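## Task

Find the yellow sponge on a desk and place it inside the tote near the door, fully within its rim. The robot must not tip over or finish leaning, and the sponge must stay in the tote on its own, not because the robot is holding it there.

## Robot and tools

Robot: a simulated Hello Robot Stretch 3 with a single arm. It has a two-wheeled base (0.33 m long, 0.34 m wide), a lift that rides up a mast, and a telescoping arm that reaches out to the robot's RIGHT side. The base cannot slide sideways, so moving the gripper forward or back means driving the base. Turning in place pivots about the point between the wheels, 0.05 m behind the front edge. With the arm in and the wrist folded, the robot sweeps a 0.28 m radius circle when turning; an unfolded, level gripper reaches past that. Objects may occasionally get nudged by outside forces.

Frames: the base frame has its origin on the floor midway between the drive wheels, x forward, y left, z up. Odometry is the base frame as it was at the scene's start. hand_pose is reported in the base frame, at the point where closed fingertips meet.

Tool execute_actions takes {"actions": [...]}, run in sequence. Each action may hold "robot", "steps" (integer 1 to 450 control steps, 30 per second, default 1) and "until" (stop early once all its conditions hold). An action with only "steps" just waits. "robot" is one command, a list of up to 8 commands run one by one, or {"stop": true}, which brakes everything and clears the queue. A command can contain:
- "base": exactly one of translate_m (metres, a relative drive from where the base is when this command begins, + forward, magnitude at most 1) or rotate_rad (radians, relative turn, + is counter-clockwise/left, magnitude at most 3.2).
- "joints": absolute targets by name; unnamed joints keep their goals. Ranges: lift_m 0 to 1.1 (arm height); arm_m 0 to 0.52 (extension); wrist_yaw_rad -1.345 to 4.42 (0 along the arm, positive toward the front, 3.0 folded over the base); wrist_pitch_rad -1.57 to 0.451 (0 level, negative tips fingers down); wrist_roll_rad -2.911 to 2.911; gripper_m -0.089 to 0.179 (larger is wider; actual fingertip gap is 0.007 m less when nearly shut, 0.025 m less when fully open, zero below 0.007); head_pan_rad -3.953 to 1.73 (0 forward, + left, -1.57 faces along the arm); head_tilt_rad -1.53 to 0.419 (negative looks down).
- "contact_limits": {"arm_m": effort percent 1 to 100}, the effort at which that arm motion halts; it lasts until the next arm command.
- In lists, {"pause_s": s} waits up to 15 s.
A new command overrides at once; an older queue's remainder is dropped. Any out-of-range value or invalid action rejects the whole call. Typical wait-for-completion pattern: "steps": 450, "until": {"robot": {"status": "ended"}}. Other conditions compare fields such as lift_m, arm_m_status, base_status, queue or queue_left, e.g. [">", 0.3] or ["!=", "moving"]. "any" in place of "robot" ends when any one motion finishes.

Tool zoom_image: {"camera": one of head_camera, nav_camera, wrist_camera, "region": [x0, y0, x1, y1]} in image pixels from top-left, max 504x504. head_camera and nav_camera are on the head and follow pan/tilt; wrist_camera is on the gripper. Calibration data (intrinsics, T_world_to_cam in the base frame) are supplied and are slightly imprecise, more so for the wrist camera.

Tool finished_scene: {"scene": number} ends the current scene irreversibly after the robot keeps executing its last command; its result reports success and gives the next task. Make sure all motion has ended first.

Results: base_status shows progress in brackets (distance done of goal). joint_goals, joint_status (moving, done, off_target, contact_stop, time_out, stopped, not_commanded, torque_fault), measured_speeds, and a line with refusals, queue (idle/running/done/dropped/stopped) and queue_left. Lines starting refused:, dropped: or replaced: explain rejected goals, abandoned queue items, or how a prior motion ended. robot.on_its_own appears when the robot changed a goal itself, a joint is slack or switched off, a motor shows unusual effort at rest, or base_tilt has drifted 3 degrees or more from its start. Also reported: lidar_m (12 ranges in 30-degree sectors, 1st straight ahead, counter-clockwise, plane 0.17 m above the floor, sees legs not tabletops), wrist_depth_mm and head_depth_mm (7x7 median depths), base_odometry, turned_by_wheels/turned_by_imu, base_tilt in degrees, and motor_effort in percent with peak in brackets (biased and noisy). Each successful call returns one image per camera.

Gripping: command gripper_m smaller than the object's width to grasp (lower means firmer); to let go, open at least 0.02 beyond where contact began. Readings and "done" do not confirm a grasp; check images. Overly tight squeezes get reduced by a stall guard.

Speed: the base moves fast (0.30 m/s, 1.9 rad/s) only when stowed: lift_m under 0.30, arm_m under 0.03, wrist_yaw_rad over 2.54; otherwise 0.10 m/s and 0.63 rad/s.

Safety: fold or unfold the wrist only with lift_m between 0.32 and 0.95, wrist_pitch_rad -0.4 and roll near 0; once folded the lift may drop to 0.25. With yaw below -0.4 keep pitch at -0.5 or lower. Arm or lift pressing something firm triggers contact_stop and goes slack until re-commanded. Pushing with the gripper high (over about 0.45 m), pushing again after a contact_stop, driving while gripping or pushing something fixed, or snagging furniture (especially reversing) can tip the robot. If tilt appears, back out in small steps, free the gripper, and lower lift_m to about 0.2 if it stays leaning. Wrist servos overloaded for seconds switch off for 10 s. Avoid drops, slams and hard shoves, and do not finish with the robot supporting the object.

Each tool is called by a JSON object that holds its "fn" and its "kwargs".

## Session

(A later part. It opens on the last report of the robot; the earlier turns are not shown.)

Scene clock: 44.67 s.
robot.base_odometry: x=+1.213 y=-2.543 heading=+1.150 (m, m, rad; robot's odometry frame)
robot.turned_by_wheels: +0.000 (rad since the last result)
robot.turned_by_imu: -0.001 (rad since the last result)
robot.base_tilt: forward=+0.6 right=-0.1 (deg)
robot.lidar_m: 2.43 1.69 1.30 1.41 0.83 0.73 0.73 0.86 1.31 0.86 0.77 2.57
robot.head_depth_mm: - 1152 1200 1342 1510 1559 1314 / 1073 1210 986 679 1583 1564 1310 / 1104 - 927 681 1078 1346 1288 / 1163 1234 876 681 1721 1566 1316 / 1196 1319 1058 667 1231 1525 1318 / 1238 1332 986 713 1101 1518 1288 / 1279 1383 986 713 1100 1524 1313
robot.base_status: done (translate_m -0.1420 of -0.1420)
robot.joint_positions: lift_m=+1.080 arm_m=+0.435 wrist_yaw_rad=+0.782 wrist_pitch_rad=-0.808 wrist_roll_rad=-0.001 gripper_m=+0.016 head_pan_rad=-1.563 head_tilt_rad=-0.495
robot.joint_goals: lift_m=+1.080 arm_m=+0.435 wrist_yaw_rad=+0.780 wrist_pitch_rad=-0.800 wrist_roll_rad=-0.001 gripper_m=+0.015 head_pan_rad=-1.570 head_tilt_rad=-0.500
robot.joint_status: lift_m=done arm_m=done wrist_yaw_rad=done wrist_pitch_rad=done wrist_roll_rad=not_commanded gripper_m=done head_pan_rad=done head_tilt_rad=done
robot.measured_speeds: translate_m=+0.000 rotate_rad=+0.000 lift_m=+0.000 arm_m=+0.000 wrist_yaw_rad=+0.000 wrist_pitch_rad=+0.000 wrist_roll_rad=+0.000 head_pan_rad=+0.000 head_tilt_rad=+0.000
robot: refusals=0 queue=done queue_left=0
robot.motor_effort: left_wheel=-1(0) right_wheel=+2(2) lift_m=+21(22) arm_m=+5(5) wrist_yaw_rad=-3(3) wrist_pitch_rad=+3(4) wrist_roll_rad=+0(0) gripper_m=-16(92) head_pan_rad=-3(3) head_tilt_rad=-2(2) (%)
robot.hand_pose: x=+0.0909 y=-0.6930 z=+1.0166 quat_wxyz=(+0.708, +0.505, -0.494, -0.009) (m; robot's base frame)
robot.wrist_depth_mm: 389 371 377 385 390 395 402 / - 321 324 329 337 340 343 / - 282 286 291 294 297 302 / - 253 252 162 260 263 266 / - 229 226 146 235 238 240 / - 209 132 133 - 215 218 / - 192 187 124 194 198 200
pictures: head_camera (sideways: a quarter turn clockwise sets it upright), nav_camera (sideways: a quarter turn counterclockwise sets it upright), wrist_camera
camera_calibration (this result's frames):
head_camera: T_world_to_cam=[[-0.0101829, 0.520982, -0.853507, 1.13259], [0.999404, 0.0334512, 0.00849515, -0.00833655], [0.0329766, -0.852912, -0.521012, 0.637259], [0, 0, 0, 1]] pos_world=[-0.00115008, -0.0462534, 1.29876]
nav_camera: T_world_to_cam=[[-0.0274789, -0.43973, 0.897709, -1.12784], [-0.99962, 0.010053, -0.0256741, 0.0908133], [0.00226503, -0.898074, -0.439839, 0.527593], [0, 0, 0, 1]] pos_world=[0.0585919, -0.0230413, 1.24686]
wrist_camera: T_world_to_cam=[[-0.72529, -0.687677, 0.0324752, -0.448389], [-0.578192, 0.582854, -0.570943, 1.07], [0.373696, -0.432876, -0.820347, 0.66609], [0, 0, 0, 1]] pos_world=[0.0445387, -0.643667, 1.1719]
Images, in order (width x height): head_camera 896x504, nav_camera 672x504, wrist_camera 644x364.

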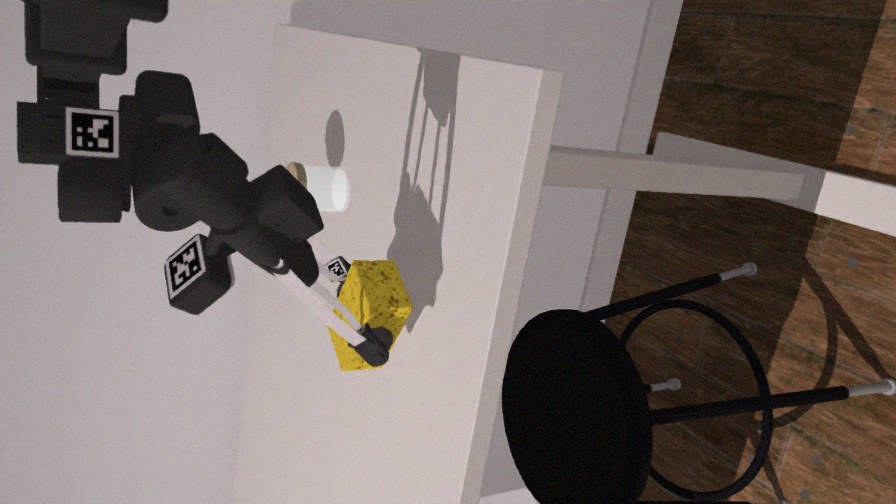

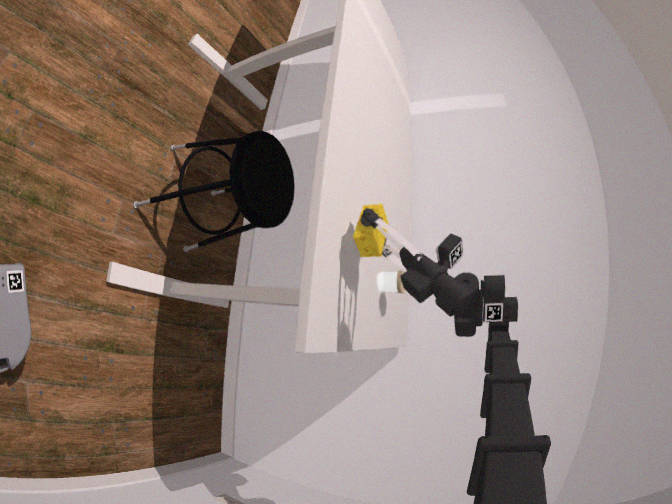

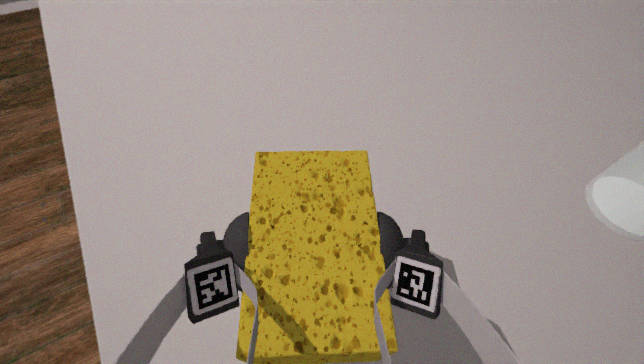

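{"fn": "execute_actions", "kwargs": {"actions": [{"robot":{"joints":{"arm_m":0,"head_pan_rad":0,"head_tilt_rad":-0.8},"base":{"rotate_rad":1.39}},"steps":450,"until":{"robot":{"heading":[">",2]}}},{"robot":{"joints":{"lift_m":0.29,"wrist_pitch_rad":-0.4}},"steps":450,"until":{"robot":{"base_status":"done"}}},{"robot":{"joints":{"wrist_yaw_rad":2.65},"base":{"translate_m":0.8}},"steps":450,"until":{"robot":{"lift_m":["<",0.295]}}},{"robot":{"base":{"translate_m":1}},"steps":450,"until":{"robot":{"status":"ended"}}}]}}

Scene clock: 59.13 s.
robot.base_odometry: x=-0.083 y=-1.652 heading=+2.540 (m, m, rad; robot's odometry frame)
robot.turned_by_wheels: +1.390 (rad since the last result)
robot.turned_by_imu: +1.362 (rad since the last result)
robot.base_tilt: forward=+0.5 right=-0.1 (deg)
robot.lidar_m: 1.54 0.73 0.58 0.57 0.61 0.90 2.43 2.45 0.40 0.40 0.43 1.93
robot.head_depth_mm: 1659 1884 2036 1720 1476 1286 1149 / 1671 1905 2067 1723 1467 1291 1150 / 1697 1936 2066 1718 1472 1293 1153 / 1717 1952 2072 1733 1481 1294 1150 / 1743 1984 2072 1721 1481 1294 1150 / 1643 1691 1743 1689 1481 1301 1156 / 1222 1272 1314 1360 1395 1298 1157
robot.base_status: done (translate_m +1.0000 of +1.0000)
robot.joint_positions: lift_m=+0.290 arm_m=+0.000 wrist_yaw_rad=+2.649 wrist_pitch_rad=-0.423 wrist_roll_rad=-0.001 gripper_m=+0.016 head_pan_rad=-0.007 head_tilt_rad=-0.791
robot.joint_goals: lift_m=+0.290 arm_m=+0.000 wrist_yaw_rad=+2.650 wrist_pitch_rad=-0.400 wrist_roll_rad=-0.001 gripper_m=+0.015 head_pan_rad=+0.000 head_tilt_rad=-0.800
robot.joint_status: lift_m=done arm_m=done wrist_yaw_rad=done wrist_pitch_rad=done wrist_roll_rad=not_commanded gripper_m=done head_pan_rad=done head_tilt_rad=done
robot.measured_speeds: translate_m=+0.000 rotate_rad=+0.000 lift_m=+0.000 arm_m=+0.000 wrist_yaw_rad=+0.000 wrist_pitch_rad=+0.000 wrist_roll_rad=+0.000 head_pan_rad=+0.000 head_tilt_rad=+0.000
robot: refusals=0 queue=done queue_left=0
robot.motor_effort: left_wheel=-1(5) right_wheel=+2(10) lift_m=+17(20) arm_m=-7(7) wrist_yaw_rad=+1(2) wrist_pitch_rad=+10(11) wrist_roll_rad=+0(0) gripper_m=-17(17) head_pan_rad=+2(27) head_tilt_rad=-4(24) (%)
robot.hand_pose: x=+0.0846 y=+0.0518 z=+0.3018 quat_wxyz=(+0.313, +0.706, -0.024, +0.635) (m; robot's base frame)
robot.wrist_depth_mm: 448 488 537 595 683 744 882 / 475 523 579 649 750 841 - / 513 566 626 705 808 934 - / 546 592 647 162 738 742 750 / 573 579 557 146 593 594 592 / - 484 132 133 - 496 500 / - - 121 124 415 430 428
pictures: head_camera (sideways: a quarter turn clockwise sets it upright), nav_camera (sideways: a quarter turn counterclockwise sets it upright), wrist_camera
camera_calibration (this result's frames):
head_camera: T_world_to_cam=[[-0.747492, -0.00106219, -0.66427, 0.890425], [-0.0153461, 0.999759, 0.01567, -0.0114828], [0.664093, 0.0219072, -0.747329, 0.927801], [0, 0, 0, 1]] pos_world=[0.0492625, -0.00789969, 1.28503]
nav_camera: T_world_to_cam=[[0.682153, -0.0355306, 0.730345, -0.913964], [-0.0312763, -0.999322, -0.0194036, 0.0767341], [0.73054, -0.00960629, -0.682802, 0.839244], [0, 0, 0, 1]] pos_world=[0.0127627, 0.0522704, 1.24204]
wrist_camera: T_world_to_cam=[[0.864832, -0.501598, 0.021572, -0.0584097], [-0.258069, -0.480984, -0.837887, 0.332732], [0.430659, 0.719064, -0.545417, 0.256923], [0, 0, 0, 1]] pos_world=[0.0257359, -0.0540038, 0.420182]
Images, in order (width x height): head_camera 896x504, nav_camera 672x504, wrist_camera 644x364.

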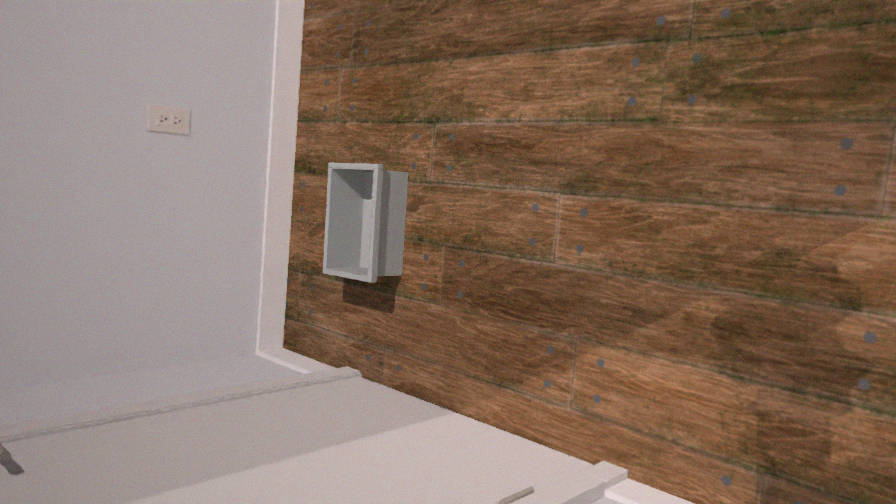

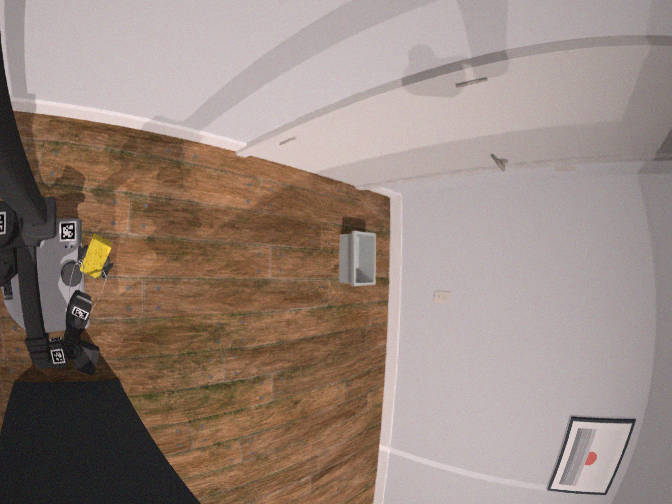

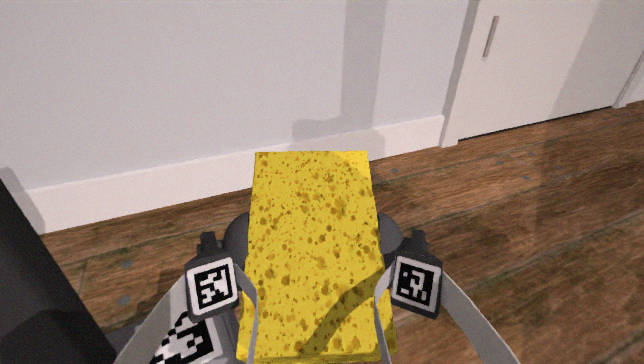

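{"fn": "execute_actions", "kwargs": {"actions": [{"robot":[{"base":{"translate_m":1}},{"base":{"rotate_rad":1.26},"joints":{"arm_m":0.295,"wrist_yaw_rad":1.82,"head_pan_rad":-1.3,"head_tilt_rad":-1.2}},{"joints":{"wrist_pitch_rad":-0.8}}],"steps":450,"until":{"robot":{"status":"ended"}}}]}}

Scene clock: 68.80 s.
robot.base_odometry: x=-0.908 y=-1.086 heading=-2.484 (m, m, rad; robot's odometry frame)
robot.turned_by_wheels: +1.260 (rad since the last result)
robot.turned_by_imu: +1.233 (rad since the last result)
robot.base_tilt: forward=+0.5 right=-0.1 (deg)
robot.lidar_m: 0.44 0.44 0.52 1.02 0.97 0.99 1.83 1.69 1.03 0.92 0.85 0.50
robot.head_depth_mm: 997 1233 1414 1330 1245 1178 1128 / 1007 1254 1437 1317 1262 - - / 1015 1259 1437 1315 1264 - - / 1027 1282 1432 1259 1254 1193 - / 1036 1296 1441 1331 1258 1185 1122 / 1047 1322 1426 1340 1258 1187 1123 / 1050 1193 1208 1225 1240 1183 1124
robot.base_status: done (rotate_rad +1.2599 of +1.2600)
robot.joint_positions: lift_m=+0.290 arm_m=+0.295 wrist_yaw_rad=+1.820 wrist_pitch_rad=-0.807 wrist_roll_rad=-0.001 gripper_m=+0.016 head_pan_rad=-1.293 head_tilt_rad=-1.186
robot.joint_goals: lift_m=+0.290 arm_m=+0.295 wrist_yaw_rad=+1.820 wrist_pitch_rad=-0.800 wrist_roll_rad=-0.001 gripper_m=+0.015 head_pan_rad=-1.300 head_tilt_rad=-1.200
robot.joint_status: lift_m=done arm_m=done wrist_yaw_rad=done wrist_pitch_rad=done wrist_roll_rad=not_commanded gripper_m=done head_pan_rad=done head_tilt_rad=done
robot.measured_speeds: translate_m=+0.000 rotate_rad=+0.000 lift_m=+0.000 arm_m=+0.000 wrist_yaw_rad=+0.000 wrist_pitch_rad=+0.000 wrist_roll_rad=+0.000 head_pan_rad=+0.000 head_tilt_rad=+0.000
robot: refusals=0 queue=done queue_left=0
robot.motor_effort: left_wheel=+0(6) right_wheel=+2(9) lift_m=+17(17) arm_m=+5(7) wrist_yaw_rad=+0(3) wrist_pitch_rad=+3(12) wrist_roll_rad=+0(1) gripper_m=-18(16) head_pan_rad=-2(29) head_tilt_rad=-6(28) (%)
robot.hand_pose: x=+0.1335 y=-0.4003 z=+0.2270 quat_wxyz=(+0.619, +0.683, -0.179, +0.343) (m; robot's base frame)
robot.wrist_depth_mm: 472 473 466 462 467 486 480 / 534 529 530 539 545 541 513 / 484 490 497 498 505 515 504 / 435 437 434 162 449 460 459 / 396 396 392 146 319 405 412 / 357 362 132 133 - 364 377 / 331 331 324 124 330 336 345
pictures: head_camera (sideways: a quarter turn clockwise sets it upright), nav_camera (sideways: a quarter turn counterclockwise sets it upright), wrist_camera
camera_calibration (this result's frames):
head_camera: T_world_to_cam=[[-0.2651, 0.907495, -0.325845, 0.446633], [0.957373, 0.287935, 0.0230181, -0.0269726], [0.114711, -0.305853, -0.945143, 1.18825], [0, 0, 0, 1]] pos_world=[0.00792043, -0.0341225, 1.26922]
nav_camera: T_world_to_cam=[[0.21997, -0.884297, 0.411865, -0.496222], [-0.969453, -0.24513, -0.0085395, 0.0683059], [0.108512, -0.397405, -0.911205, 1.13998], [0, 0, 0, 1]] pos_world=[0.051672, 0.0309699, 1.24371]
wrist_camera: T_world_to_cam=[[0.224327, -0.973973, 0.0324638, -0.431994], [-0.795176, -0.2022, -0.571673, 0.188099], [0.563359, 0.102427, -0.819839, 0.317964], [0, 0, 0, 1]] pos_world=[0.067352, -0.415285, 0.382235]
Images, in order (width x height): head_camera 896x504, nav_camera 672x504, wrist_camera 644x364.

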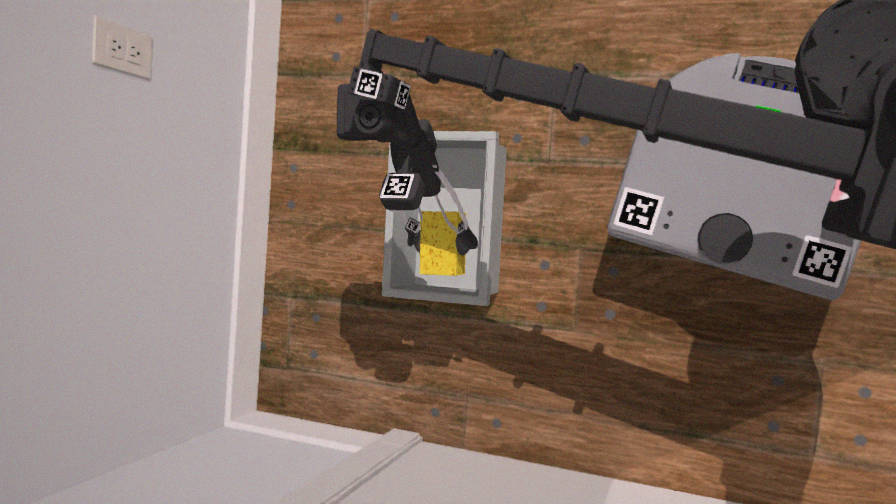

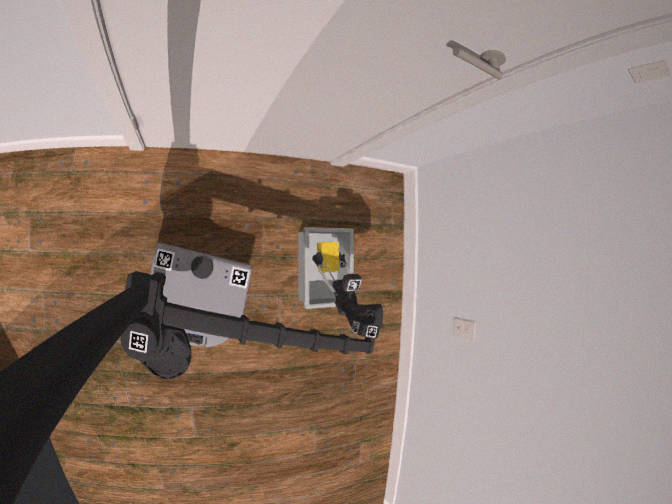

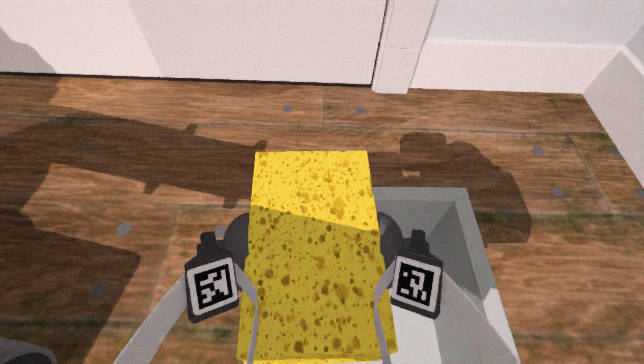

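{"fn": "execute_actions", "kwargs": {"actions": [{"robot":[{"joints":{"arm_m":0.342}},{"joints":{"lift_m":0.104}},{"joints":{"gripper_m":0.095}},{"joints":{"lift_m":0.25}}],"steps":450,"until":{"robot":{"status":"ended"}}}]}}

Scene clock: 76.10 s.
robot.base_odometry: x=-0.908 y=-1.086 heading=-2.484 (m, m, rad; robot's odometry frame)
robot.turned_by_wheels: +0.000 (rad since the last result)
robot.turned_by_imu: -0.001 (rad since the last result)
robot.base_tilt: forward=+0.5 right=-0.1 (deg)
robot.lidar_m: 0.44 0.44 0.52 1.02 0.97 0.98 1.82 1.69 1.03 0.92 0.85 0.50
robot.head_depth_mm: 997 1237 1423 1329 1250 1174 1124 / 1006 1244 1434 1324 1256 - - / 1019 1264 1431 1320 1264 - - / 1029 1281 1434 1304 1259 1194 - / 1038 1296 1434 1326 1260 1185 1120 / 1049 1319 1430 1344 1263 1186 1119 / 1049 1184 1209 1224 1241 1182 1125
robot.base_status: done (rotate_rad +1.2599 of +1.2600)
robot.joint_positions: lift_m=+0.250 arm_m=+0.342 wrist_yaw_rad=+1.820 wrist_pitch_rad=-0.808 wrist_roll_rad=-0.001 gripper_m=+0.095 head_pan_rad=-1.293 head_tilt_rad=-1.186
robot.joint_goals: lift_m=+0.250 arm_m=+0.342 wrist_yaw_rad=+1.820 wrist_pitch_rad=-0.800 wrist_roll_rad=-0.001 gripper_m=+0.095 head_pan_rad=-1.300 head_tilt_rad=-1.200
robot.joint_status: lift_m=done arm_m=done wrist_yaw_rad=done wrist_pitch_rad=done wrist_roll_rad=not_commanded gripper_m=done head_pan_rad=done head_tilt_rad=done
robot.measured_speeds: translate_m=+0.000 rotate_rad=+0.000 lift_m=+0.000 arm_m=+0.000 wrist_yaw_rad=+0.000 wrist_pitch_rad=+0.000 wrist_roll_rad=+0.000 head_pan_rad=+0.000 head_tilt_rad=+0.000
robot: refusals=0 queue=done queue_left=0
robot.motor_effort: left_wheel=-1(1) right_wheel=+2(1) lift_m=+20(22) arm_m=+5(8) wrist_yaw_rad=+0(0) wrist_pitch_rad=+4(4) wrist_roll_rad=+0(0) gripper_m=+0(80) head_pan_rad=-3(3) head_tilt_rad=-6(6) (%)
robot.hand_pose: x=+0.1333 y=-0.4474 z=+0.1867 quat_wxyz=(+0.619, +0.684, -0.179, +0.343) (m; robot's base frame)
robot.wrist_depth_mm: 484 481 481 478 476 480 469 / 495 498 507 511 518 518 490 / 438 436 447 449 450 457 454 / 391 393 290 290 280 411 415 / 351 355 342 352 343 371 369 / 321 328 319 287 323 336 337 / 295 290 288 262 276 305 309
pictures: head_camera (sideways: a quarter turn clockwise sets it upright), nav_camera (sideways: a quarter turn counterclockwise sets it upright), wrist_camera
camera_calibration (this result's frames):
head_camera: T_world_to_cam=[[-0.2651, 0.907495, -0.325845, 0.446633], [0.957373, 0.287935, 0.0230181, -0.0269726], [0.114711, -0.305853, -0.945143, 1.18825], [0, 0, 0, 1]] pos_world=[0.00792042, -0.0341225, 1.26922]
nav_camera: T_world_to_cam=[[0.21997, -0.884297, 0.411865, -0.496221], [-0.969453, -0.24513, -0.0085395, 0.0683059], [0.108512, -0.397405, -0.911205, 1.13998], [0, 0, 0, 1]] pos_world=[0.051672, 0.0309699, 1.24371]
wrist_camera: T_world_to_cam=[[0.224348, -0.973968, 0.0324804, -0.476474], [-0.79558, -0.202302, -0.571075, 0.155289], [0.562779, 0.102279, -0.820255, 0.28985], [0, 0, 0, 1]] pos_world=[0.067319, -0.462301, 0.341909]
Images, in order (width x height): head_camera 896x504, nav_camera 672x504, wrist_camera 644x364.

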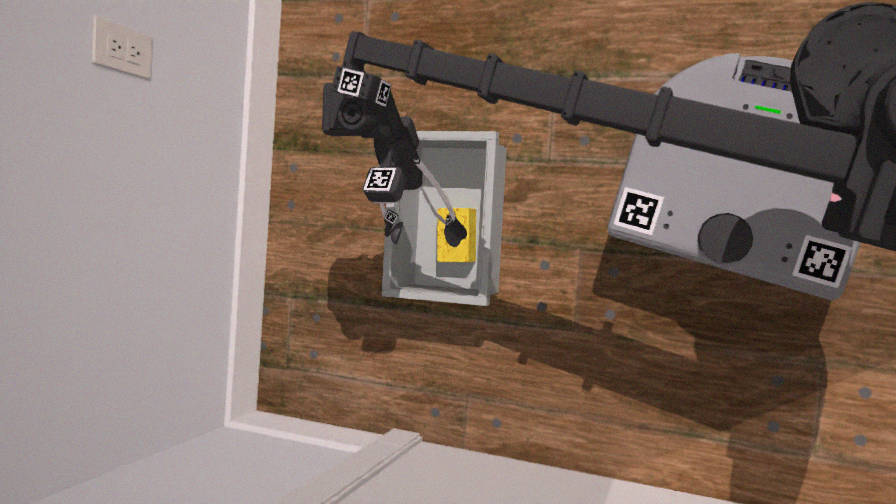

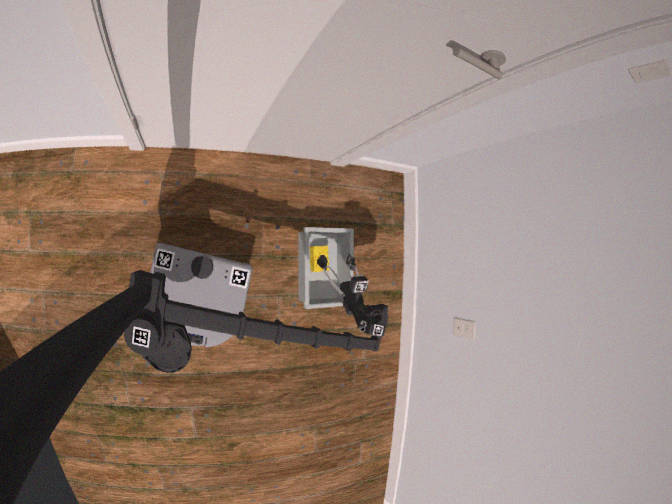

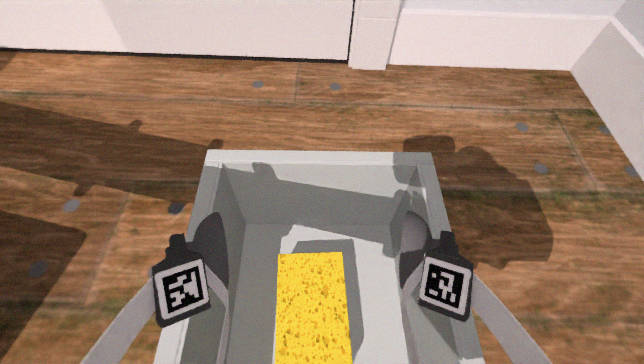

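{"fn": "finished_scene", "kwargs": {"scene": 2}}

The scene is finished: the task was done.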